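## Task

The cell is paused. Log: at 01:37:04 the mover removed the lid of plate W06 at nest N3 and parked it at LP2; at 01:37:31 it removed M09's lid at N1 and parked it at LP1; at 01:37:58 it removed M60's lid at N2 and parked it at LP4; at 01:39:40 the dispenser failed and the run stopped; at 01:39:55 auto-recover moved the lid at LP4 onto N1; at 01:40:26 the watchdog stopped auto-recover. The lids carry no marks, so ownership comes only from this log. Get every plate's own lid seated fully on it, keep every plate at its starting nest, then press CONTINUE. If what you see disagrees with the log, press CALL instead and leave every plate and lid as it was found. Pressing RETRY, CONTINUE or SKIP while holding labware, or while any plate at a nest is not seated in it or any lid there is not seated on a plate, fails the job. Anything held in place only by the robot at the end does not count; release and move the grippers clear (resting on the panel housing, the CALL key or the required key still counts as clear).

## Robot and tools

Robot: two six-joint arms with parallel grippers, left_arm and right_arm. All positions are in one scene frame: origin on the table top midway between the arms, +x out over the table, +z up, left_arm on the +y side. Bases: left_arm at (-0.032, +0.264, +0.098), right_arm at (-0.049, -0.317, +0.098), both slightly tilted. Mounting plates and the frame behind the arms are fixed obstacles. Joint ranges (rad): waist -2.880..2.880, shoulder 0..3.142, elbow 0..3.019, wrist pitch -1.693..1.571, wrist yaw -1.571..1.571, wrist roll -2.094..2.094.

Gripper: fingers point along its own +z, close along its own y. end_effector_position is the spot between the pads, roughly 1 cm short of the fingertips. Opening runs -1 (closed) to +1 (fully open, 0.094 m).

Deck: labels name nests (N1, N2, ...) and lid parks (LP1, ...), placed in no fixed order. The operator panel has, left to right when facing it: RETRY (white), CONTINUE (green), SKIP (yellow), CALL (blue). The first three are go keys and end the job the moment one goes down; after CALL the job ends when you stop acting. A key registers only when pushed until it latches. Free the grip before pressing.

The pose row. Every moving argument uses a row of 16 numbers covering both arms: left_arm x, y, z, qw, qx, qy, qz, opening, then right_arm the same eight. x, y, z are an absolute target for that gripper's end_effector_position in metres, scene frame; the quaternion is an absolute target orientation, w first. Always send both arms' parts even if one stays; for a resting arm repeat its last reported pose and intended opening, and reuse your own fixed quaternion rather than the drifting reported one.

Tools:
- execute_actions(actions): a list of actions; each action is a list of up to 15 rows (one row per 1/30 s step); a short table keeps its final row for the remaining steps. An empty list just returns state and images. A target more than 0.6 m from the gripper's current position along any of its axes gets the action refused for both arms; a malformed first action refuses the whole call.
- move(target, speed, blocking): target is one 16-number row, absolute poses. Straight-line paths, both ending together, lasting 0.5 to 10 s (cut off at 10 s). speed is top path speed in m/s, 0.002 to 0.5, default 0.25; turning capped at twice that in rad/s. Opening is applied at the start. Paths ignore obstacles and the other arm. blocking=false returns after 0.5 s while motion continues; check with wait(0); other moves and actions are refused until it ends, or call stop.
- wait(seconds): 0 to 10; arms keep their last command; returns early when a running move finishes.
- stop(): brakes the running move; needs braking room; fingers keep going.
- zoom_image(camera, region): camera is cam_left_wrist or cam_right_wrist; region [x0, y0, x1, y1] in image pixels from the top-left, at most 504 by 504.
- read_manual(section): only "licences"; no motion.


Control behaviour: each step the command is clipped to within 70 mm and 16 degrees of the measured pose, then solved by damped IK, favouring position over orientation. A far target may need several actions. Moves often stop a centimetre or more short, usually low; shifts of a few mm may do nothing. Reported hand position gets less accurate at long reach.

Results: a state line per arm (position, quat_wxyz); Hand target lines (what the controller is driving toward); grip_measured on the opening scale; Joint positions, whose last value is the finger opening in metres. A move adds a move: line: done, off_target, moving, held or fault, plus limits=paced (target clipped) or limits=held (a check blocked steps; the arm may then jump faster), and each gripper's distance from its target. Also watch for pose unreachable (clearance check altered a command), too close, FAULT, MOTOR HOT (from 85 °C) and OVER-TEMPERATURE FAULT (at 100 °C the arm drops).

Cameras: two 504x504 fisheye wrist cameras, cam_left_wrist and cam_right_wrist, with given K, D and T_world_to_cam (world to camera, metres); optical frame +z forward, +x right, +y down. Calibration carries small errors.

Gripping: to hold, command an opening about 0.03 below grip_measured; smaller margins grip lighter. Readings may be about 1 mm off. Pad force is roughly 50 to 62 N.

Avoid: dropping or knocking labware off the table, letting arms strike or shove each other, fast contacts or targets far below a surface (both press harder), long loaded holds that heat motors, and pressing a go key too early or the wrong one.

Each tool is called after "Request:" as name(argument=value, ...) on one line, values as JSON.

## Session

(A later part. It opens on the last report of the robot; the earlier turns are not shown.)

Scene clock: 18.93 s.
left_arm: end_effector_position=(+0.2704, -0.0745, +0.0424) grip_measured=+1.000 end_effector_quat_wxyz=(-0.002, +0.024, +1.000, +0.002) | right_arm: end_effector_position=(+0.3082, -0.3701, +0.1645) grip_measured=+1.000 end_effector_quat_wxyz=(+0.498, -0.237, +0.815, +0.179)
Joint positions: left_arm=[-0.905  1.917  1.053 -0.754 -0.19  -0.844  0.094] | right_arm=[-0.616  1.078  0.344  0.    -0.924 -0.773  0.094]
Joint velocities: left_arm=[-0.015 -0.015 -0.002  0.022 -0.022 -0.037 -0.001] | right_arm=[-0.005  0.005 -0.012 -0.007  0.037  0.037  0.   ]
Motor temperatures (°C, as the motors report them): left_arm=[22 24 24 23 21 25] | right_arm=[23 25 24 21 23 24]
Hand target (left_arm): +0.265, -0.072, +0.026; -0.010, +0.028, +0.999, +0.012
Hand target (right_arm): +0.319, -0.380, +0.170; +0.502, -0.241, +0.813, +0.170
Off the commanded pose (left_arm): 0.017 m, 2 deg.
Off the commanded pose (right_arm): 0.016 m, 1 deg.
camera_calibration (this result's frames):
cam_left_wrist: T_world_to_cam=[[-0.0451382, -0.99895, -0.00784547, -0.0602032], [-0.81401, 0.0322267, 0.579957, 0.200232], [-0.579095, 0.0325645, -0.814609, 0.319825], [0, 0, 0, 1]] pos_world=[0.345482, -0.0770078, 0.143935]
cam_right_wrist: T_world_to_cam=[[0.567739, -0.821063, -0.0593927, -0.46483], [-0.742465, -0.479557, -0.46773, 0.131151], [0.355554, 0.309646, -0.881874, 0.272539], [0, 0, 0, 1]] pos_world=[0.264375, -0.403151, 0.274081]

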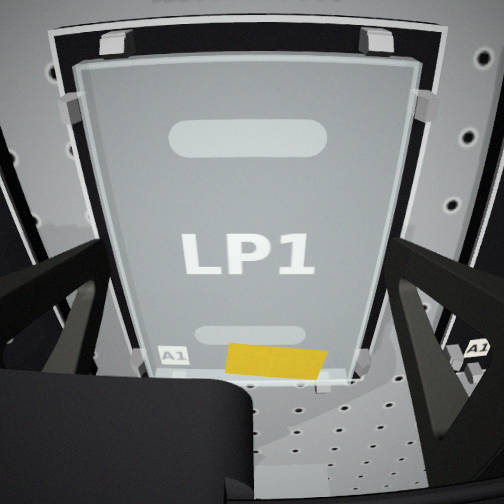

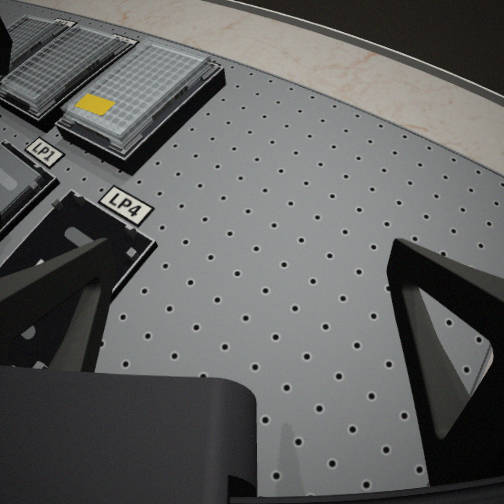

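Request:
execute_actions(actions=[[[0.27,-0.0745,0.038,0,0.024,1,0,0.745,0.32,-0.38,0.17,0.5,-0.24,0.81,0.17,1]],[[0.274,-0.079,0.075,0,0.024,1,0,0.745,0.32,-0.38,0.17,0.5,-0.24,0.81,0.17,1]],[[0.274,-0.079,0.13,0,0.024,1,0,0.745,0.32,-0.38,0.17,0.5,-0.24,0.81,0.17,1]]])

Request:
move(target=[0.46,0.128,0.14,0,-0.018,1,0,0.745,0.32,-0.38,0.17,0.5,-0.24,0.81,0.17,1])

Request:
move(target=[0.456,0.13,0.06,0,-0.018,1,0,0.745,0.32,-0.38,0.17,0.5,-0.24,0.81,0.17,1], speed=0.12)

Scene clock: 20.53 s.
left_arm: end_effector_position=(+0.2669, -0.0659, +0.1191) grip_measured=+0.770 end_effector_quat_wxyz=(-0.007, +0.027, +1.000, +0.007) | right_arm: end_effector_position=(+0.3082, -0.3701, +0.1645) grip_measured=+1.000 end_effector_quat_wxyz=(+0.498, -0.237, +0.815, +0.179)
Joint positions: left_arm=[-0.93   1.769  1.092 -0.96  -0.187 -0.867  0.083] | right_arm=[-0.616  1.078  0.344  0.    -0.924 -0.773  0.094]
Joint velocities: left_arm=[ 0.005 -0.005  0.007 -0.037 -0.022 -0.007  0.001] | right_arm=[-0.015 -0.005  0.002 -0.012  0.037 -0.007  0.   ]
Motor temperatures (°C, as the motors report them): left_arm=[22 24 24 23 21 25] | right_arm=[23 25 24 21 23 24]
Hand target (left_arm): +0.273, -0.078, +0.130; -0.000, +0.024, +1.000, -0.001
Hand target (right_arm): +0.319, -0.380, +0.170; +0.502, -0.241, +0.813, +0.170
Off the commanded pose (left_arm): 0.018 m, 1 deg.
Off the commanded pose (right_arm): 0.016 m, 1 deg.
camera_calibration (this result's frames):
cam_left_wrist: T_world_to_cam=[[-0.0511534, -0.998531, -0.0178613, -0.0483594], [-0.807754, 0.0308495, 0.588712, 0.149798], [-0.587296, 0.0445422, -0.808145, 0.382164], [0, 0, 0, 1]] pos_world=[0.342969, -0.069932, 0.219792]
cam_right_wrist: T_world_to_cam=[[0.567739, -0.821063, -0.0593927, -0.46483], [-0.742465, -0.479557, -0.46773, 0.131151], [0.355554, 0.309646, -0.881874, 0.272539], [0, 0, 0, 1]] pos_world=[0.264375, -0.403151, 0.274081]

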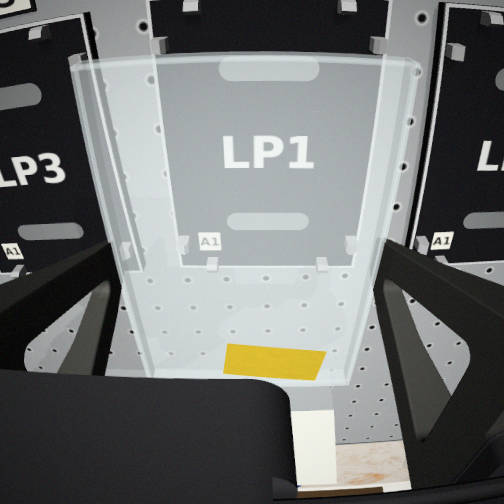

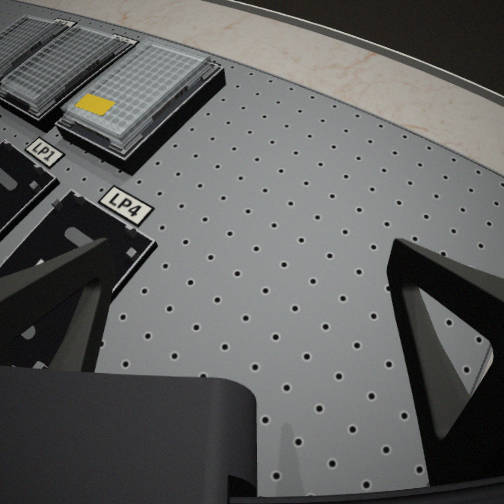

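Scene clock: 22.17 s.
left_arm: end_effector_position=(+0.4494, +0.1325, +0.1324) grip_measured=+0.770 end_effector_quat_wxyz=(-0.005, -0.025, +1.000, +0.007) | right_arm: end_effector_position=(+0.3082, -0.3701, +0.1645) grip_measured=+1.000 end_effector_quat_wxyz=(+0.498, -0.237, +0.815, +0.179)
Joint positions: left_arm=[-0.371  1.721  1.229 -1.032 -0.195 -0.4    0.083] | right_arm=[-0.616  1.078  0.344  0.    -0.924 -0.773  0.094]
Joint velocities: left_arm=[-0.024 -0.005  0.002 -0.002 -0.066  0.022 -0.   ] | right_arm=[-0.005 -0.015 -0.002 -0.002 -0.037  0.066  0.   ]
Motor temperatures (°C, as the motors report them): left_arm=[22 24 25 23 21 25] | right_arm=[23 25 25 21 23 24]
Hand target (left_arm): +0.462, +0.127, +0.141; +0.001, -0.018, +1.000, +0.003
Hand target (right_arm): +0.319, -0.380, +0.170; +0.502, -0.241, +0.813, +0.170
Off the commanded pose (left_arm): 0.014 m, 1 deg.
Off the commanded pose (right_arm): 0.016 m, 1 deg.
move: off_target (left_arm, right_arm)
camera_calibration (this result's frames):
cam_left_wrist: T_world_to_cam=[[0.0521544, -0.99845, -0.019409, 0.1131], [-0.809163, -0.0536413, 0.585131, 0.29553], [-0.585265, -0.0148121, -0.810707, 0.498528], [0, 0, 0, 1]] pos_world=[0.525004, 0.136162, 0.233431]
cam_right_wrist: T_world_to_cam=[[0.567739, -0.821063, -0.0593927, -0.46483], [-0.742465, -0.479557, -0.46773, 0.131151], [0.355554, 0.309646, -0.881874, 0.272539], [0, 0, 0, 1]] pos_world=[0.264375, -0.403151, 0.274081]

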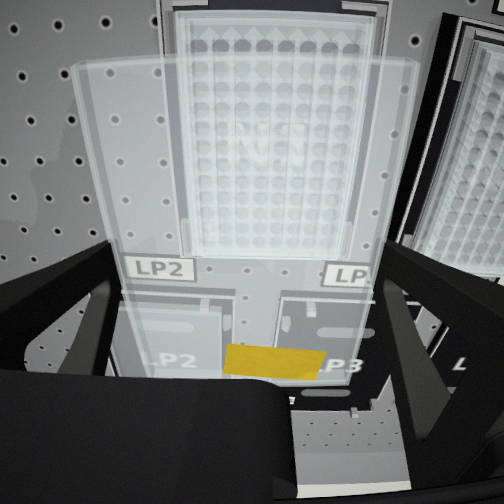

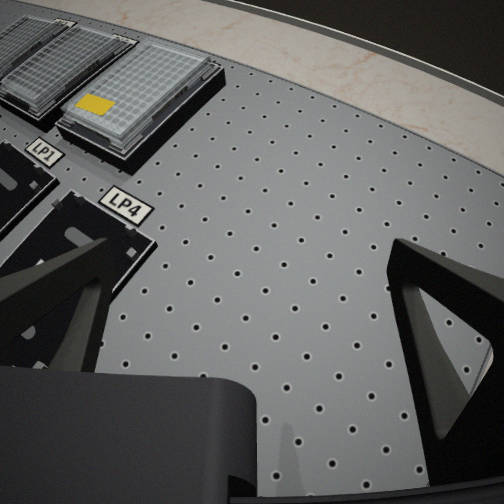

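Scene clock: 23.17 s.
left_arm: end_effector_position=(+0.4581, +0.1249, +0.0722) grip_measured=+0.770 end_effector_quat_wxyz=(+0.006, -0.019, +1.000, -0.000) | right_arm: end_effector_position=(+0.3082, -0.3701, +0.1645) grip_measured=+1.000 end_effector_quat_wxyz=(+0.498, -0.237, +0.815, +0.179)
Joint positions: left_arm=[-0.354  1.823  1.192 -0.864 -0.186 -0.366  0.083] | right_arm=[-0.616  1.078  0.344  0.    -0.924 -0.773  0.094]
Joint velocities: left_arm=[-0.015  0.005  0.002  0.007  0.081  0.007  0.001] | right_arm=[-0.005 -0.015  0.002 -0.002  0.095  0.022  0.   ]
Motor temperatures (°C, as the motors report them): left_arm=[22 24 25 23 21 25] | right_arm=[23 25 25 21 23 24]
Hand target (left_arm): +0.457, +0.129, +0.060; -0.000, -0.018, +1.000, +0.000
Hand target (right_arm): +0.319, -0.380, +0.170; +0.502, -0.241, +0.813, +0.170
Off the commanded pose (left_arm): 0.013 m, 1 deg.
Off the commanded pose (right_arm): 0.016 m, 1 deg.
move: off_target (left_arm, right_arm)
camera_calibration (this result's frames):
cam_left_wrist: T_world_to_cam=[[0.0394885, -0.999215, -0.00304084, 0.108594], [-0.822056, -0.034217, 0.568377, 0.342092], [-0.568035, -0.0199446, -0.822763, 0.44835], [0, 0, 0, 1]] pos_world=[0.531609, 0.129156, 0.174779]
cam_right_wrist: T_world_to_cam=[[0.567739, -0.821063, -0.0593927, -0.46483], [-0.742465, -0.479557, -0.46773, 0.131151], [0.355554, 0.309646, -0.881874, 0.272539], [0, 0, 0, 1]] pos_world=[0.264375, -0.403151, 0.274081]

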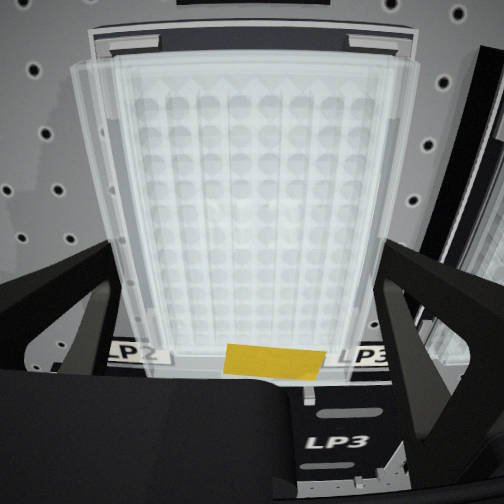

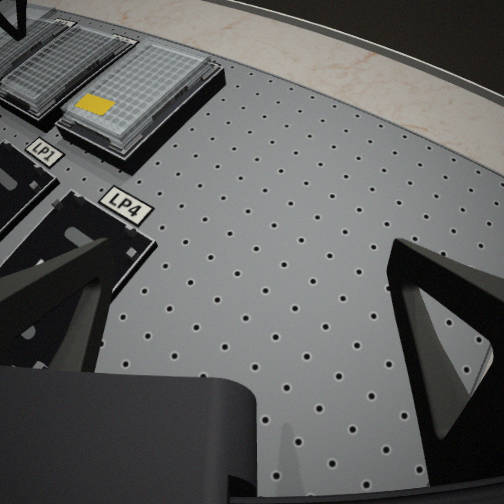

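Request:
move(target=[0.49,0.10,0.14,0.05,-0.018,1,0,0.745,0.32,-0.38,0.17,0.5,-0.24,0.81,0.17,1])

Request:
zoom_image(camera="cam_right_wrist", region=[0,0,150,130])

Scene clock: 24.20 s.
left_arm: end_effector_position=(+0.4727, +0.1046, +0.1205) grip_measured=+0.770 end_effector_quat_wxyz=(+0.032, -0.011, +0.999, +0.005) | right_arm: end_effector_position=(+0.3082, -0.3701, +0.1645) grip_measured=+1.000 end_effector_quat_wxyz=(+0.498, -0.237, +0.815, +0.179)
Joint positions: left_arm=[-0.409  1.777  1.262 -0.944 -0.22  -0.396  0.083] | right_arm=[-0.616  1.078  0.344  0.    -0.924 -0.773  0.094]
Joint velocities: left_arm=[ 0.015 -0.005 -0.002  0.007 -0.051  0.007  0.001] | right_arm=[-0.015 -0.005  0.002 -0.007 -0.037 -0.051  0.   ]
Motor temperatures (°C, as the motors report them): left_arm=[22 24 25 23 21 25] | right_arm=[23 25 25 21 23 24]
Hand target (left_arm): +0.488, +0.100, +0.141; +0.050, -0.018, +0.999, -0.001
Hand target (right_arm): +0.319, -0.380, +0.170; +0.502, -0.241, +0.813, +0.170
Off the commanded pose (left_arm): 0.027 m, 2 deg.
Off the commanded pose (right_arm): 0.016 m, 1 deg.
move: off_target (left_arm, right_arm)
camera_calibration (this result's frames):
cam_left_wrist: T_world_to_cam=[[0.0245672, -0.99961, -0.0132443, 0.0962402], [-0.851353, -0.0278643, 0.523852, 0.344551], [-0.524017, -0.00159404, -0.851706, 0.476682], [0, 0, 0, 1]] pos_world=[0.54076, 0.106563, 0.226773]
cam_right_wrist: T_world_to_cam=[[0.567739, -0.821063, -0.0593927, -0.46483], [-0.742465, -0.479557, -0.46773, 0.131151], [0.355554, 0.309646, -0.881874, 0.272539], [0, 0, 0, 1]] pos_world=[0.264375, -0.403151, 0.274081]

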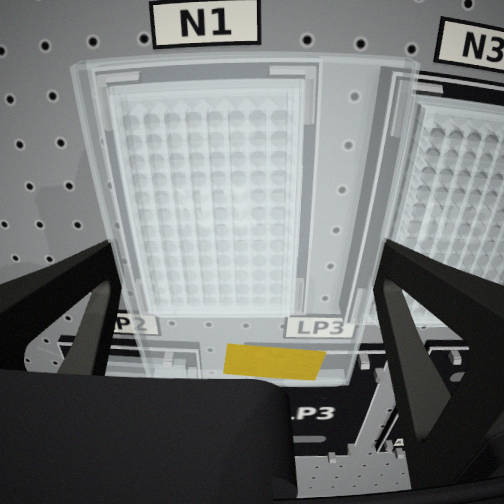

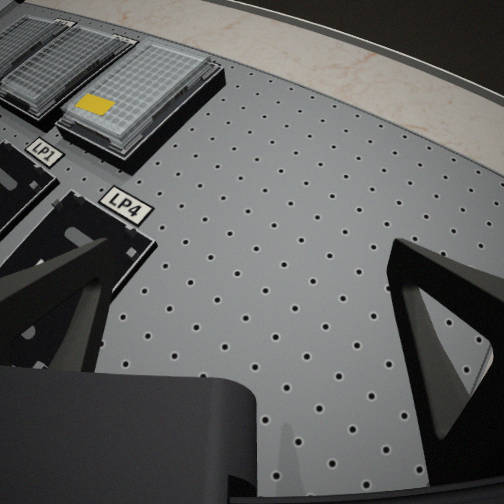

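Region (0, 0, 150, 130) of cam_right_wrist's 504x504 image, scaled by 3.360, with more detail than that image has; it fills the top 437 rows of this view, and the rest is white.

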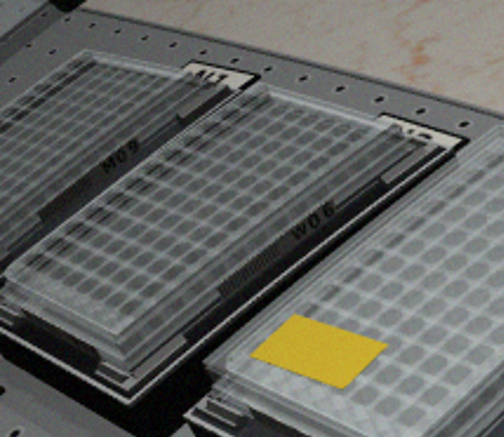

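Fine.

Request:
move(target=[0.456,0.1285,0.06,0,-0.017,1,0,0.745,0.32,-0.38,0.17,0.5,-0.24,0.81,0.17,1], speed=0.12)

Scene clock: 25.27 s.
left_arm: end_effector_position=(+0.4598, +0.1256, +0.0741) grip_measured=+0.770 end_effector_quat_wxyz=(+0.008, -0.019, +1.000, -0.000) | right_arm: end_effector_position=(+0.3082, -0.3701, +0.1645) grip_measured=+1.000 end_effector_quat_wxyz=(+0.498, -0.237, +0.815, +0.179)
Joint positions: left_arm=[-0.353  1.82   1.194 -0.864 -0.188 -0.366  0.083] | right_arm=[-0.616  1.078  0.344  0.    -0.924 -0.773  0.094]
Joint velocities: left_arm=[-0.015 -0.015  0.017  0.022  0.007  0.022  0.001] | right_arm=[ 0.005 -0.005  0.007  0.012  0.007 -0.037  0.   ]
Motor temperatures (°C, as the motors report them): left_arm=[22 24 25 23 21 25] | right_arm=[23 25 25 21 23 24]
Hand target (left_arm): +0.457, +0.129, +0.060; -0.000, -0.017, +1.000, +0.001
Hand target (right_arm): +0.319, -0.380, +0.170; +0.502, -0.241, +0.813, +0.170
Off the commanded pose (left_arm): 0.015 m, 1 deg.
Off the commanded pose (right_arm): 0.016 m, 1 deg.
move: off_target (left_arm, right_arm)
camera_calibration (this result's frames):
cam_left_wrist: T_world_to_cam=[[0.0410969, -0.999151, -0.00298452, 0.10846], [-0.824593, -0.0356035, 0.564605, 0.344092], [-0.564231, -0.0207425, -0.825356, 0.449368], [0, 0, 0, 1]] pos_world=[0.532826, 0.12994, 0.176936]
cam_right_wrist: T_world_to_cam=[[0.567739, -0.821063, -0.0593927, -0.46483], [-0.742465, -0.479557, -0.46773, 0.131151], [0.355554, 0.309646, -0.881874, 0.272539], [0, 0, 0, 1]] pos_world=[0.264375, -0.403151, 0.274081]

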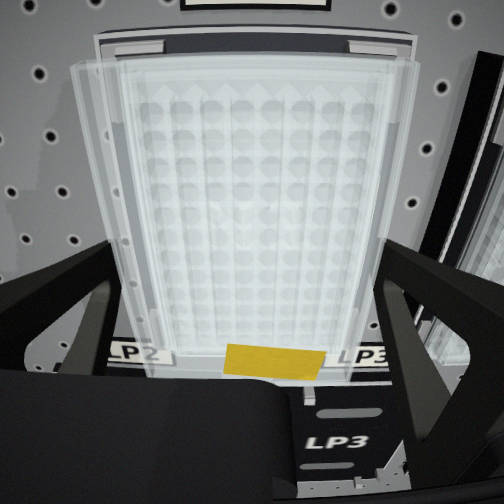

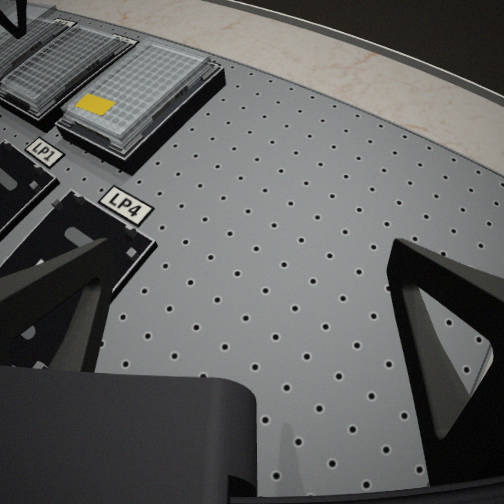

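Request:
execute_actions(actions=[[[0.454,0.121,0.055,-0.006,-0.006,1,-0.006,0.745,0.32,-0.38,0.17,0.5,-0.24,0.81,0.17,1]],[[0.453,0.12,0.05,-0.01,-0.006,1,-0.005,0.745,0.32,-0.38,0.17,0.5,-0.24,0.81,0.17,1]]])

Scene clock: 26.37 s.
left_arm: end_effector_position=(+0.4565, +0.1220, +0.0655) grip_measured=+0.770 end_effector_quat_wxyz=(-0.002, -0.012, +1.000, -0.006) | right_arm: end_effector_position=(+0.3082, -0.3701, +0.1645) grip_measured=+1.000 end_effector_quat_wxyz=(+0.498, -0.237, +0.815, +0.179)
Joint positions: left_arm=[-0.353  1.839  1.194 -0.861 -0.171 -0.353  0.083] | right_arm=[-0.616  1.078  0.344  0.    -0.924 -0.773  0.094]
Joint velocities: left_arm=[ 0.005 -0.005 -0.007  0.002  0.11   0.007  0.   ] | right_arm=[ 0.005 -0.015  0.022 -0.017  0.066 -0.007  0.   ]
Motor temperatures (°C, as the motors report them): left_arm=[22 24 25 23 21 25] | right_arm=[23 25 25 21 23 24]
Hand target (left_arm): +0.453, +0.120, +0.050; -0.010, -0.006, +1.000, -0.005
Hand target (right_arm): +0.319, -0.380, +0.170; +0.502, -0.241, +0.813, +0.170
Off the commanded pose (left_arm): 0.016 m, 1 deg.
Off the commanded pose (right_arm): 0.016 m, 1 deg.
camera_calibration (this result's frames):
cam_left_wrist: T_world_to_cam=[[0.0257169, -0.999644, 0.00708863, 0.111445], [-0.814089, -0.0168269, 0.580496, 0.338001], [-0.580171, -0.0206993, -0.814232, 0.446893], [0, 0, 0, 1]] pos_world=[0.531571, 0.126343, 0.166876]
cam_right_wrist: T_world_to_cam=[[0.567739, -0.821063, -0.0593927, -0.46483], [-0.742465, -0.479557, -0.46773, 0.131151], [0.355554, 0.309646, -0.881874, 0.272539], [0, 0, 0, 1]] pos_world=[0.264375, -0.403151, 0.274081]

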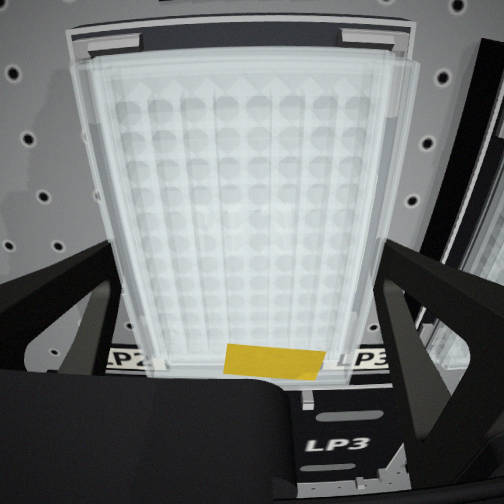

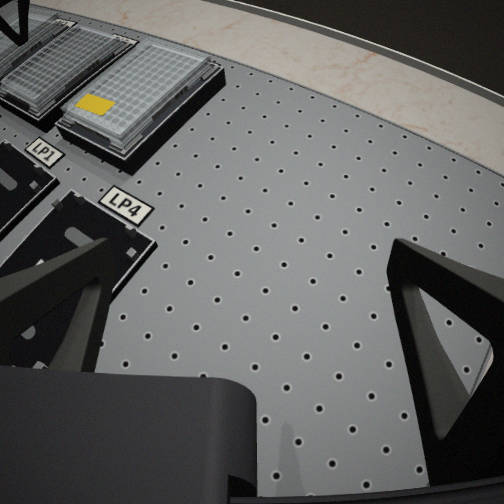

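Slightly over (1 mm); back and down.

Request:
execute_actions(actions=[[[0.4535,0.1225,0.05,-0.008,-0.014,1,0.004,0.745,0.32,-0.38,0.17,0.5,-0.24,0.81,0.17,1]],[[0.453,0.122,0.038,-0.014,-0.014,1,0.006,0.745,0.32,-0.38,0.17,0.5,-0.24,0.81,0.17,1]]])

Scene clock: 27.43 s.
left_arm: end_effector_position=(+0.4556, +0.1230, +0.0567) grip_measured=+0.770 end_effector_quat_wxyz=(-0.005, -0.011, +1.000, +0.002) | right_arm: end_effector_position=(+0.3082, -0.3701, +0.1645) grip_measured=+1.000 end_effector_quat_wxyz=(+0.498, -0.237, +0.815, +0.179)
Joint positions: left_arm=[-0.353  1.857  1.194 -0.853 -0.185 -0.354  0.083] | right_arm=[-0.616  1.078  0.344  0.    -0.924 -0.773  0.094]
Joint velocities: left_arm=[-0.015 -0.005  0.002  0.002 -0.051  0.066  0.002] | right_arm=[-0.005  0.005 -0.012  0.012  0.051 -0.081  0.   ]
Motor temperatures (°C, as the motors report them): left_arm=[22 24 25 23 21 25] | right_arm=[23 25 25 21 23 24]
Hand target (left_arm): +0.453, +0.122, +0.038; -0.014, -0.014, +1.000, +0.006
Hand target (right_arm): +0.319, -0.380, +0.170; +0.502, -0.241, +0.813, +0.170
Off the commanded pose (left_arm): 0.019 m, 1 deg.
Off the commanded pose (right_arm): 0.016 m, 1 deg.
camera_calibration (this result's frames):
cam_left_wrist: T_world_to_cam=[[0.0243896, -0.99966, -0.00921007, 0.114062], [-0.810643, -0.0251677, 0.584999, 0.341613], [-0.585032, -0.00680183, -0.810982, 0.439569], [0, 0, 0, 1]] pos_world=[0.531307, 0.125611, 0.157689]
cam_right_wrist: T_world_to_cam=[[0.567739, -0.821063, -0.0593927, -0.46483], [-0.742465, -0.479557, -0.46773, 0.131151], [0.355554, 0.309646, -0.881874, 0.272539], [0, 0, 0, 1]] pos_world=[0.264375, -0.403151, 0.274081]

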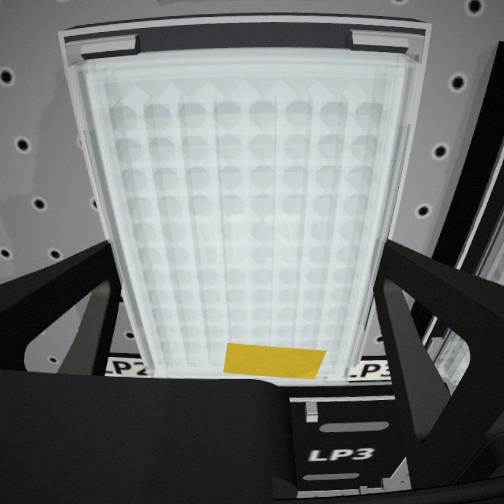

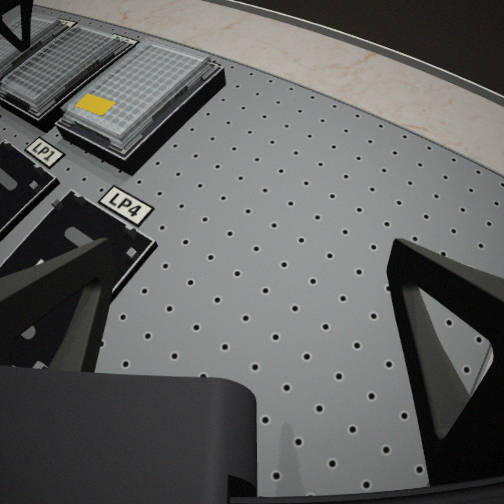

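Seated. To LP2.

Request:
execute_actions(actions=[[[0.455,0.123,0.05,0,-0.012,1,0,1,0.32,-0.32,0.17,0.5,-0.24,0.81,0.17,1]],[[0.46,0.12,0.09,0,-0.012,1,0,1,0.32,-0.27,0.17,0.52,-0.24,0.8,0.17,1]],[[0.45,0.123,0.13,0,-0.012,1,0,1,0.32,-0.24,0.17,0.52,-0.24,0.8,0.17,1]]])

Request:
move(target=[0.275,0.188,0.12,0,0,1,0,1,0.32,-0.24,0.17,0.52,-0.24,0.8,0.17,1])

Request:
move(target=[0.275,0.19,0.045,0,0,1,0,1,0.32,-0.24,0.17,0.52,-0.24,0.8,0.17,1], speed=0.12)

Scene clock: 29.03 s.
left_arm: end_effector_position=(+0.4405, +0.1302, +0.1199) grip_measured=+0.999 end_effector_quat_wxyz=(-0.007, -0.010, +1.000, +0.003) | right_arm: end_effector_position=(+0.3213, -0.2410, +0.1743) grip_measured=+1.000 end_effector_quat_wxyz=(+0.524, -0.247, +0.798, +0.165)
Joint positions: left_arm=[-0.373  1.724  1.192 -0.994 -0.185 -0.373  0.094] | right_arm=[-0.053  1.076  0.213  0.456 -0.451 -0.386  0.094]
Joint velocities: left_arm=[ 0.005 -0.005 -0.012 -0.002  0.022  0.007 -0.   ] | right_arm=[-0.015  0.005 -0.007  0.007  0.037  0.007  0.   ]
Motor temperatures (°C, as the motors report them): left_arm=[22 24 25 23 21 25] | right_arm=[23 25 25 21 23 24]
Hand target (left_arm): +0.449, +0.123, +0.130; +0.000, -0.012, +1.000, -0.001
Hand target (right_arm): +0.320, -0.240, +0.170; +0.520, -0.241, +0.801, +0.170
Off the commanded pose (left_arm): 0.016 m, 1 deg.
Off the commanded pose (right_arm): 0.005 m, 1 deg.
camera_calibration (this result's frames):
cam_left_wrist: T_world_to_cam=[[0.0223461, -0.9997, -0.0100376, 0.123197], [-0.807734, -0.0239696, 0.58906, 0.290606], [-0.589124, -0.00505554, -0.808027, 0.483264], [0, 0, 0, 1]] pos_world=[0.516681, 0.132569, 0.220543]
cam_right_wrist: T_world_to_cam=[[0.570922, -0.82095, -0.0094785, -0.375367], [-0.708575, -0.486875, -0.510758, 0.202224], [0.414692, 0.298319, -0.859672, 0.210917], [0, 0, 0, 1]] pos_world=[0.270131, -0.27262, 0.281049]

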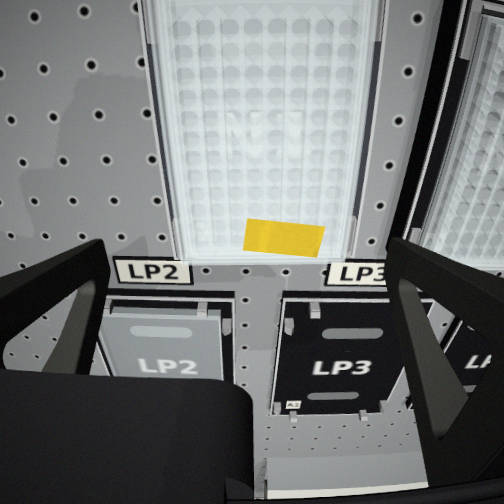

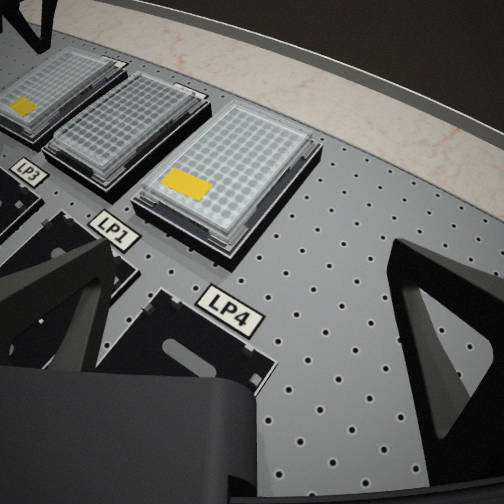

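Scene clock: 30.13 s.
left_arm: end_effector_position=(+0.2734, +0.1905, +0.1165) grip_measured=+0.999 end_effector_quat_wxyz=(-0.010, -0.003, +1.000, +0.004) | right_arm: end_effector_position=(+0.3214, -0.2410, +0.1744) grip_measured=+1.000 end_effector_quat_wxyz=(+0.524, -0.245, +0.799, +0.166)
Joint positions: left_arm=[-0.373  1.319  0.681 -0.891 -0.185 -0.36   0.094] | right_arm=[-0.053  1.076  0.213  0.456 -0.451 -0.382  0.094]
Joint velocities: left_arm=[-0.015 -0.015 -0.007 -0.002  0.022 -0.037 -0.001] | right_arm=[ 0.005  0.005 -0.007  0.002  0.007  0.037  0.   ]
Motor temperatures (°C, as the motors report them): left_arm=[22 24 25 23 21 25] | right_arm=[23 25 25 21 23 24]
Hand target (left_arm): +0.276, +0.190, +0.118; +0.000, -0.000, +1.000, -0.000
Hand target (right_arm): +0.320, -0.240, +0.170; +0.521, -0.241, +0.801, +0.170
Off the commanded pose (left_arm): 0.005 m, 1 deg.
Off the commanded pose (right_arm): 0.005 m, 1 deg.
move: done
camera_calibration (this result's frames):
cam_left_wrist: T_world_to_cam=[[0.00880131, -0.999894, -0.0115694, 0.191065], [-0.805236, -0.0139468, 0.59279, 0.156079], [-0.592889, 0.00409877, -0.805274, 0.381367], [0, 0, 0, 1]] pos_world=[0.350107, 0.191659, 0.216794]
cam_right_wrist: T_world_to_cam=[[0.569492, -0.821892, -0.0131263, -0.374531], [-0.710336, -0.484032, -0.511015, 0.203585], [0.413645, 0.300343, -0.859472, 0.211754], [0, 0, 0, 1]] pos_world=[0.270315, -0.272881, 0.281115]

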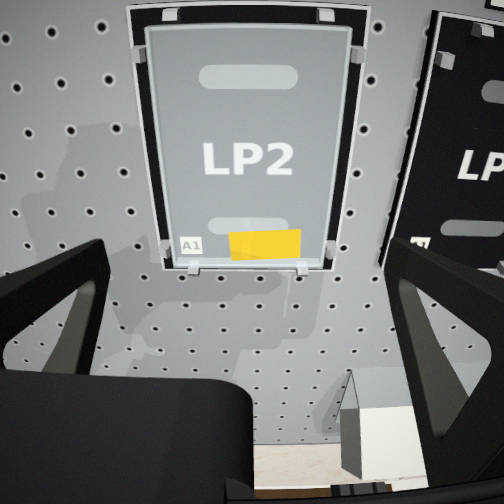

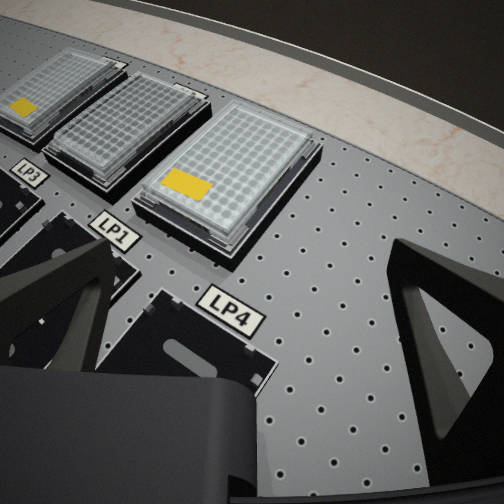

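Scene clock: 31.10 s.
left_arm: end_effector_position=(+0.2789, +0.1858, +0.0522) grip_measured=+0.999 end_effector_quat_wxyz=(+0.005, -0.000, +1.000, -0.000) | right_arm: end_effector_position=(+0.3214, -0.2410, +0.1744) grip_measured=+1.000 end_effector_quat_wxyz=(+0.524, -0.245, +0.799, +0.166)
Joint positions: left_arm=[-0.344  1.481  0.616 -0.629 -0.185 -0.319  0.094] | right_arm=[-0.053  1.076  0.213  0.456 -0.451 -0.381  0.094]
Joint velocities: left_arm=[-0.024 -0.005 -0.002 -0.027  0.022  0.007 -0.001] | right_arm=[-0.015  0.005 -0.012  0.007  0.051  0.022  0.   ]
Motor temperatures (°C, as the motors report them): left_arm=[22 24 25 23 21 25] | right_arm=[23 25 25 21 23 24]
Hand target (left_arm): +0.276, +0.189, +0.045; -0.000, -0.000, +1.000, +0.000
Hand target (right_arm): +0.320, -0.240, +0.170; +0.521, -0.240, +0.801, +0.170
Off the commanded pose (left_arm): 0.009 m, 1 deg.
Off the commanded pose (right_arm): 0.005 m, 1 deg.
move: done
camera_calibration (this result's frames):
cam_left_wrist: T_world_to_cam=[[0.00311609, -0.99999, -0.0032284, 0.18676], [-0.821823, -0.00440022, 0.569726, 0.202562], [-0.569735, 0.000877854, -0.821828, 0.327853], [0, 0, 0, 1]] pos_world=[0.352678, 0.187362, 0.154637]
cam_right_wrist: T_world_to_cam=[[0.569238, -0.822057, -0.0138268, -0.374367], [-0.710686, -0.483523, -0.51101, 0.203819], [0.413394, 0.300713, -0.859463, 0.211922], [0, 0, 0, 1]] pos_world=[0.270348, -0.272927, 0.281117]

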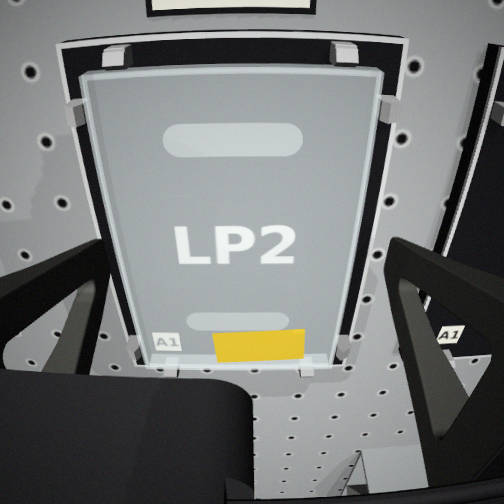

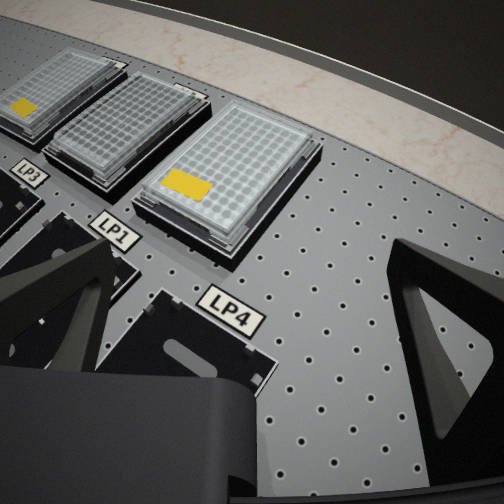

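Request:
execute_actions(actions=[[[0.274,0.196,0.045,0,0,1,0,1,0.32,-0.24,0.17,0.52,-0.24,0.8,0.17,1]],[[0.27,0.195,0.029,0,0,1,0,1,0.32,-0.24,0.17,0.52,-0.24,0.8,0.17,1]]])

Scene clock: 32.17 s.
left_arm: end_effector_position=(+0.2745, +0.1912, +0.0378) grip_measured=+0.999 end_effector_quat_wxyz=(+0.008, +0.000, +1.000, -0.001) | right_arm: end_effector_position=(+0.3214, -0.2410, +0.1744) grip_measured=+1.000 end_effector_quat_wxyz=(+0.524, -0.245, +0.799, +0.166)
Joint positions: left_arm=[-0.324  1.506  0.586 -0.565 -0.184 -0.297  0.094] | right_arm=[-0.053  1.076  0.213  0.456 -0.451 -0.381  0.094]
Joint velocities: left_arm=[-0.005  0.005  0.012 -0.002  0.007 -0.007  0.001] | right_arm=[ 0.005 -0.024 -0.002 -0.007 -0.051  0.051  0.   ]
Motor temperatures (°C, as the motors report them): left_arm=[22 24 24 23 21 25] | right_arm=[23 25 25 21 23 24]
Hand target (left_arm): +0.270, +0.195, +0.029; -0.000, -0.000, +1.000, +0.000
Hand target (right_arm): +0.320, -0.240, +0.170; +0.521, -0.241, +0.801, +0.170
Off the commanded pose (left_arm): 0.011 m, 1 deg.
Off the commanded pose (right_arm): 0.005 m, 1 deg.
camera_calibration (this result's frames):
cam_left_wrist: T_world_to_cam=[[0.00218085, -0.999995, -0.00233832, 0.192337], [-0.825049, -0.00312059, 0.565053, 0.207996], [-0.565057, 0.000696933, -0.825051, 0.312345], [0, 0, 0, 1]] pos_world=[0.34768, 0.192767, 0.140622]
cam_right_wrist: T_world_to_cam=[[0.569238, -0.822057, -0.0138268, -0.374367], [-0.710686, -0.483523, -0.51101, 0.203819], [0.413394, 0.300713, -0.859463, 0.211922], [0, 0, 0, 1]] pos_world=[0.270348, -0.272927, 0.281117]

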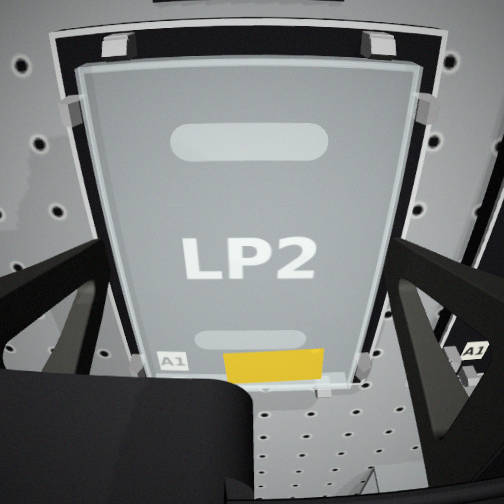

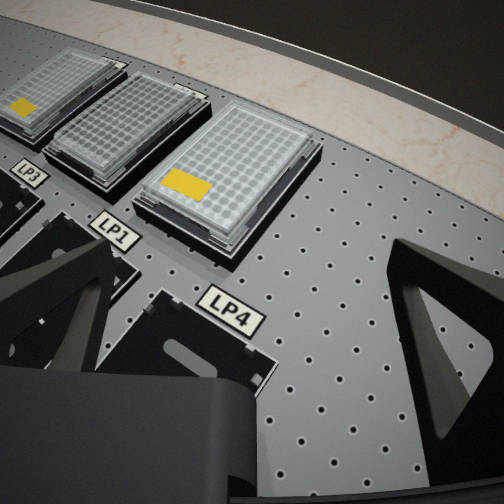

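Request:
execute_actions(actions=[[[0.274,0.191,0.034,0,0,1,0,0.745,0.32,-0.24,0.17,0.52,-0.24,0.8,0.17,1]],[[0.28,0.189,0.07,0,0,1,0,0.745,0.32,-0.24,0.17,0.52,-0.24,0.8,0.17,1]],[[0.28,0.189,0.13,0,0,1,0,0.745,0.32,-0.24,0.17,0.52,-0.24,0.8,0.17,1]]])

Request:
move(target=[0.455,-0.012,0.15,0,0,1,0,0.745,0.32,-0.24,0.17,0.52,-0.24,0.8,0.17,1])

Request:
move(target=[0.452,-0.006,0.07,0,0,1,0,0.745,0.32,-0.24,0.17,0.52,-0.24,0.8,0.17,1], speed=0.12)

Scene clock: 33.80 s.
left_arm: end_effector_position=(+0.2669, +0.1948, +0.1214) grip_measured=+0.771 end_effector_quat_wxyz=(-0.007, +0.002, +1.000, +0.000) | right_arm: end_effector_position=(+0.3214, -0.2410, +0.1744) grip_measured=+1.000 end_effector_quat_wxyz=(+0.524, -0.245, +0.799, +0.166)
Joint positions: left_arm=[-0.368  1.282  0.663 -0.902 -0.181 -0.342  0.083] | right_arm=[-0.053  1.076  0.213  0.456 -0.451 -0.381  0.094]
Joint velocities: left_arm=[-0.005 -0.005 -0.017  0.007  0.007  0.007  0.   ] | right_arm=[ 0.005 -0.005 -0.012  0.007  0.022 -0.022  0.   ]
Motor temperatures (°C, as the motors report them): left_arm=[22 24 25 23 21 25] | right_arm=[23 25 25 21 23 24]
Hand target (left_arm): +0.278, +0.189, +0.131; +0.000, -0.000, +1.000, -0.001
Hand target (right_arm): +0.320, -0.240, +0.170; +0.521, -0.241, +0.801, +0.170
Off the commanded pose (left_arm): 0.017 m, 1 deg.
Off the commanded pose (right_arm): 0.005 m, 1 deg.
camera_calibration (this result's frames):
cam_left_wrist: T_world_to_cam=[[-0.00223034, -0.999984, -0.00515633, 0.197697], [-0.808533, -0.00123096, 0.58845, 0.146911], [-0.588447, 0.00548151, -0.808517, 0.380346], [0, 0, 0, 1]] pos_world=[0.343036, 0.19579, 0.222086]
cam_right_wrist: T_world_to_cam=[[0.569238, -0.822057, -0.0138268, -0.374367], [-0.710686, -0.483523, -0.51101, 0.203819], [0.413394, 0.300713, -0.859463, 0.211922], [0, 0, 0, 1]] pos_world=[0.270348, -0.272927, 0.281117]

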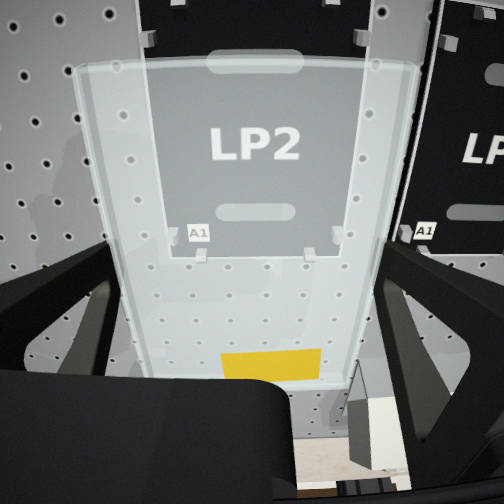

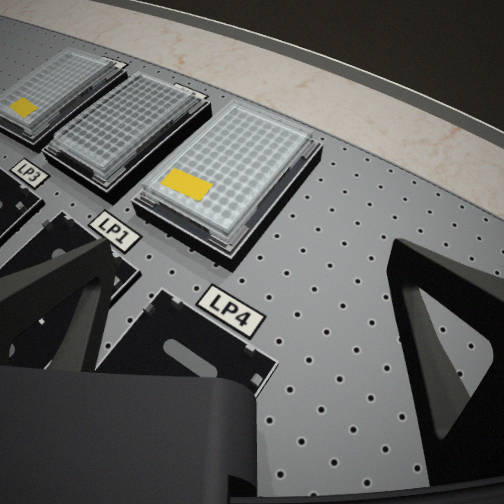

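Scene clock: 35.40 s.
left_arm: end_effector_position=(+0.4410, -0.0036, +0.1503) grip_measured=+0.771 end_effector_quat_wxyz=(-0.004, +0.003, +1.000, -0.001) | right_arm: end_effector_position=(+0.3214, -0.2410, +0.1744) grip_measured=+1.000 end_effector_quat_wxyz=(+0.524, -0.245, +0.799, +0.166)
Joint positions: left_arm=[-0.613  1.855  1.411 -1.115 -0.187 -0.589  0.083] | right_arm=[-0.053  1.076  0.213  0.456 -0.451 -0.381  0.094]
Joint velocities: left_arm=[-0.015 -0.005  0.002  0.002 -0.007 -0.007  0.001] | right_arm=[-0.015  0.015  0.002 -0.012 -0.095 -0.022  0.   ]
Motor temperatures (°C, as the motors report them): left_arm=[22 24 25 23 21 25] | right_arm=[23 25 24 21 23 24]
Hand target (left_arm): +0.451, -0.015, +0.154; +0.000, +0.000, +1.000, -0.002
Hand target (right_arm): +0.320, -0.240, +0.170; +0.521, -0.241, +0.801, +0.170
Off the commanded pose (left_arm): 0.016 m, 1 deg.
Off the commanded pose (right_arm): 0.005 m, 1 deg.
move: off_target (left_arm)
camera_calibration (this result's frames):
cam_left_wrist: T_world_to_cam=[[-0.00296425, -0.999995, -0.0012369, -0.000454757], [-0.812311, 0.00168652, 0.583222, 0.272897], [-0.583217, 0.00273356, -0.812312, 0.505492], [0, 0, 0, 1]] pos_world=[0.516488, -0.0022968, 0.251457]
cam_right_wrist: T_world_to_cam=[[0.569238, -0.822057, -0.0138268, -0.374367], [-0.710686, -0.483523, -0.51101, 0.203819], [0.413394, 0.300713, -0.859463, 0.211922], [0, 0, 0, 1]] pos_world=[0.270348, -0.272927, 0.281117]

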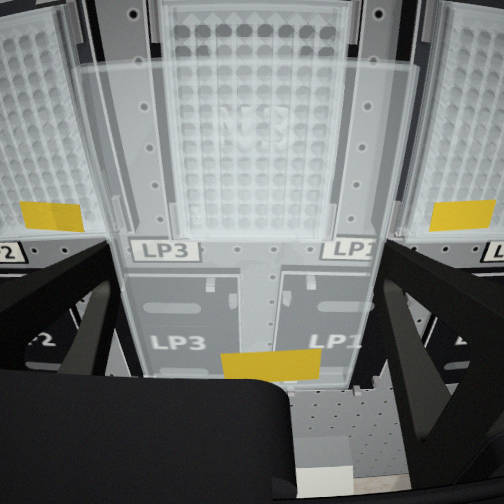

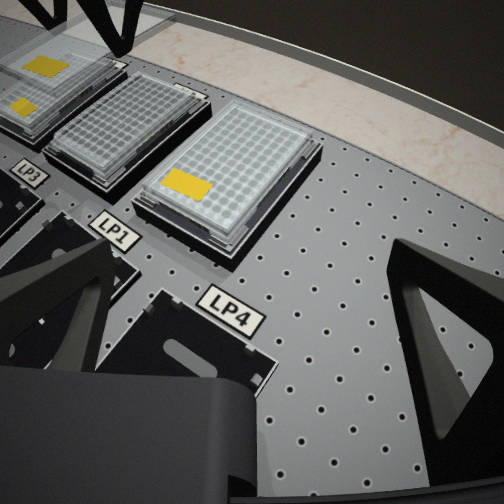

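Scene clock: 36.47 s.
left_arm: end_effector_position=(+0.4522, -0.0125, +0.0844) grip_measured=+0.771 end_effector_quat_wxyz=(+0.004, -0.001, +1.000, -0.005) | right_arm: end_effector_position=(+0.3214, -0.2410, +0.1744) grip_measured=+1.000 end_effector_quat_wxyz=(+0.524, -0.245, +0.799, +0.166)
Joint positions: left_arm=[-0.593  1.963  1.385 -0.961 -0.19  -0.572  0.083] | right_arm=[-0.053  1.076  0.213  0.456 -0.451 -0.381  0.094]
Joint velocities: left_arm=[ 0.005  0.005  0.007  0.012 -0.066 -0.066  0.   ] | right_arm=[-0.005 -0.015  0.007 -0.017 -0.007  0.022  0.   ]
Motor temperatures (°C, as the motors report them): left_arm=[22 24 25 23 21 25] | right_arm=[23 25 24 21 23 24]
Hand target (left_arm): +0.453, -0.007, +0.070; -0.000, -0.000, +1.000, +0.000
Hand target (right_arm): +0.320, -0.240, +0.170; +0.521, -0.241, +0.801, +0.170
Off the commanded pose (left_arm): 0.016 m, 1 deg.
Off the commanded pose (right_arm): 0.005 m, 1 deg.
move: off_target (left_arm)
camera_calibration (this result's frames):
cam_left_wrist: T_world_to_cam=[[0.00333815, -0.999978, 0.00575117, -0.0128113], [-0.821261, 0.000539867, 0.570553, 0.325538], [-0.570543, -0.0066278, -0.821241, 0.453468], [0, 0, 0, 1]] pos_world=[0.526118, -0.00998128, 0.186744]
cam_right_wrist: T_world_to_cam=[[0.569238, -0.822057, -0.0138268, -0.374367], [-0.710686, -0.483523, -0.51101, 0.203819], [0.413394, 0.300713, -0.859463, 0.211922], [0, 0, 0, 1]] pos_world=[0.270348, -0.272927, 0.281117]

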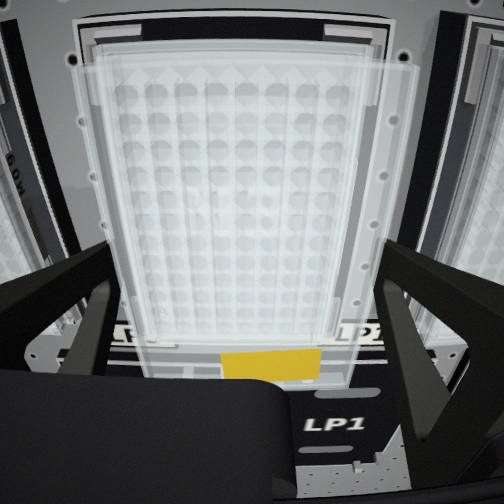

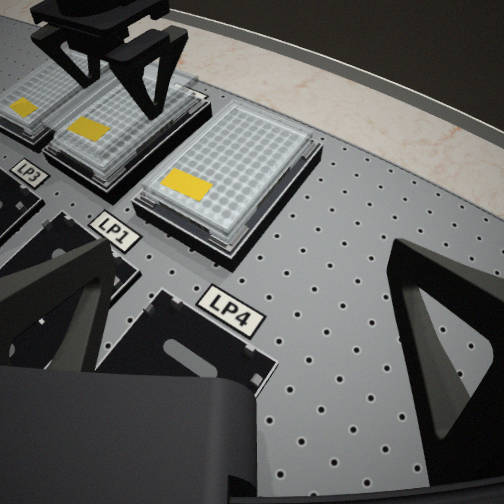

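Target ≈(.454,−.0085,.066).

Request:
execute_actions(actions=[[[0.456,-0.001,0.069,0,0.003,1,0,0.745,0.32,-0.24,0.17,0.52,-0.24,0.8,0.17,1]],[[0.454,-0.002,0.06,-0.005,0.004,1,0.003,0.745,0.32,-0.24,0.17,0.52,-0.24,0.8,0.17,1]]])

Scene clock: 37.53 s.
left_arm: end_effector_position=(+0.4566, -0.0080, +0.0828) grip_measured=+0.771 end_effector_quat_wxyz=(+0.006, +0.002, +1.000, -0.006) | right_arm: end_effector_position=(+0.3214, -0.2410, +0.1744) grip_measured=+1.000 end_effector_quat_wxyz=(+0.524, -0.245, +0.799, +0.166)
Joint positions: left_arm=[-0.581  1.963  1.385 -0.953 -0.19  -0.554  0.083] | right_arm=[-0.053  1.076  0.213  0.456 -0.451 -0.381  0.094]
Joint velocities: left_arm=[-0.005 -0.015  0.002  0.007 -0.051 -0.007 -0.   ] | right_arm=[ 0.005  0.005 -0.012 -0.002  0.007 -0.095  0.   ]
Motor temperatures (°C, as the motors report them): left_arm=[22 24 25 23 21 25] | right_arm=[23 25 24 21 23 24]
Hand target (left_arm): +0.454, -0.002, +0.061; -0.005, +0.004, +1.000, +0.003
Hand target (right_arm): +0.320, -0.240, +0.170; +0.521, -0.241, +0.801, +0.170
Off the commanded pose (left_arm): 0.024 m, 2 deg.
Off the commanded pose (right_arm): 0.005 m, 1 deg.
camera_calibration (this result's frames):
cam_left_wrist: T_world_to_cam=[[-0.00252109, -0.999968, 0.00760452, -0.00576629], [-0.823424, 0.00639086, 0.56739, 0.331367], [-0.567421, -0.0048313, -0.823414, 0.453476], [0, 0, 0, 1]] pos_world=[0.530153, -0.00569295, 0.185428]
cam_right_wrist: T_world_to_cam=[[0.569238, -0.822057, -0.0138268, -0.374367], [-0.710686, -0.483523, -0.51101, 0.203819], [0.413394, 0.300713, -0.859463, 0.211922], [0, 0, 0, 1]] pos_world=[0.270348, -0.272927, 0.281117]

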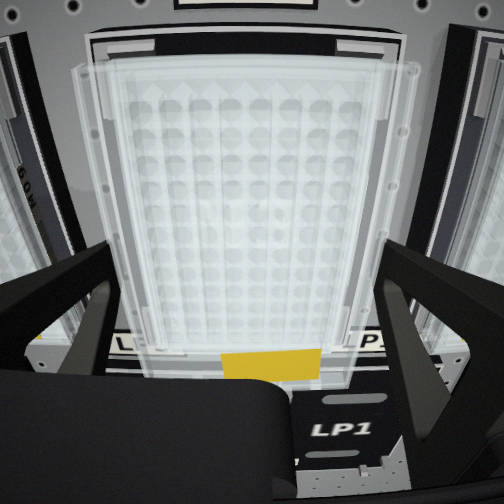

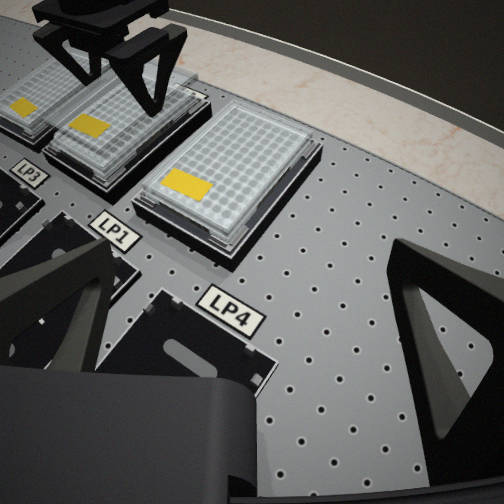

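Request:
execute_actions(actions=[[[0.454,-0.0035,0.055,-0.009,0.004,1,0.006,0.745,0.32,-0.24,0.17,0.52,-0.24,0.8,0.17,1]],[[0.454,-0.0045,0.046,-0.012,0.004,1,0.008,0.745,0.32,-0.24,0.17,0.52,-0.24,0.8,0.17,1]]])

Scene clock: 38.60 s.
left_arm: end_effector_position=(+0.4520, -0.0085, +0.0647) grip_measured=+0.771 end_effector_quat_wxyz=(-0.005, +0.005, +1.000, +0.003) | right_arm: end_effector_position=(+0.3214, -0.2410, +0.1744) grip_measured=+1.000 end_effector_quat_wxyz=(+0.524, -0.245, +0.799, +0.166)
Joint positions: left_arm=[-0.581  1.998  1.385 -0.947 -0.193 -0.554  0.083] | right_arm=[-0.053  1.076  0.213  0.456 -0.451 -0.381  0.094]
Joint velocities: left_arm=[-0.034 -0.015 -0.027 -0.007 -0.022 -0.037 -0.   ] | right_arm=[-0.024 -0.024 -0.007  0.017  0.022  0.007  0.   ]
Motor temperatures (°C, as the motors report them): left_arm=[22 24 25 23 21 25] | right_arm=[23 25 24 21 23 24]
Hand target (left_arm): +0.454, -0.004, +0.046; -0.012, +0.004, +1.000, +0.008
Hand target (right_arm): +0.320, -0.240, +0.170; +0.521, -0.241, +0.801, +0.170
Off the commanded pose (left_arm): 0.019 m, 1 deg.
Off the commanded pose (right_arm): 0.005 m, 1 deg.
camera_calibration (this result's frames):
cam_left_wrist: T_world_to_cam=[[-0.00803636, -0.999916, -0.010141, -0.00254621], [-0.81076, 0.000579275, 0.585378, 0.33086], [-0.585323, 0.0129262, -0.810697, 0.443315], [0, 0, 0, 1]] pos_world=[0.52771, -0.00846805, 0.16569]
cam_right_wrist: T_world_to_cam=[[0.569238, -0.822057, -0.0138268, -0.374367], [-0.710686, -0.483523, -0.51101, 0.203819], [0.413394, 0.300713, -0.859463, 0.211922], [0, 0, 0, 1]] pos_world=[0.270348, -0.272927, 0.281117]

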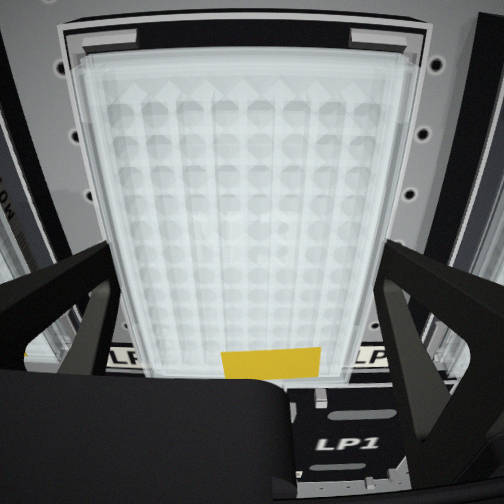

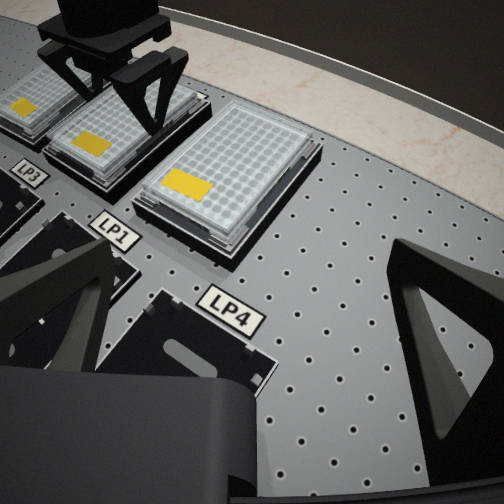

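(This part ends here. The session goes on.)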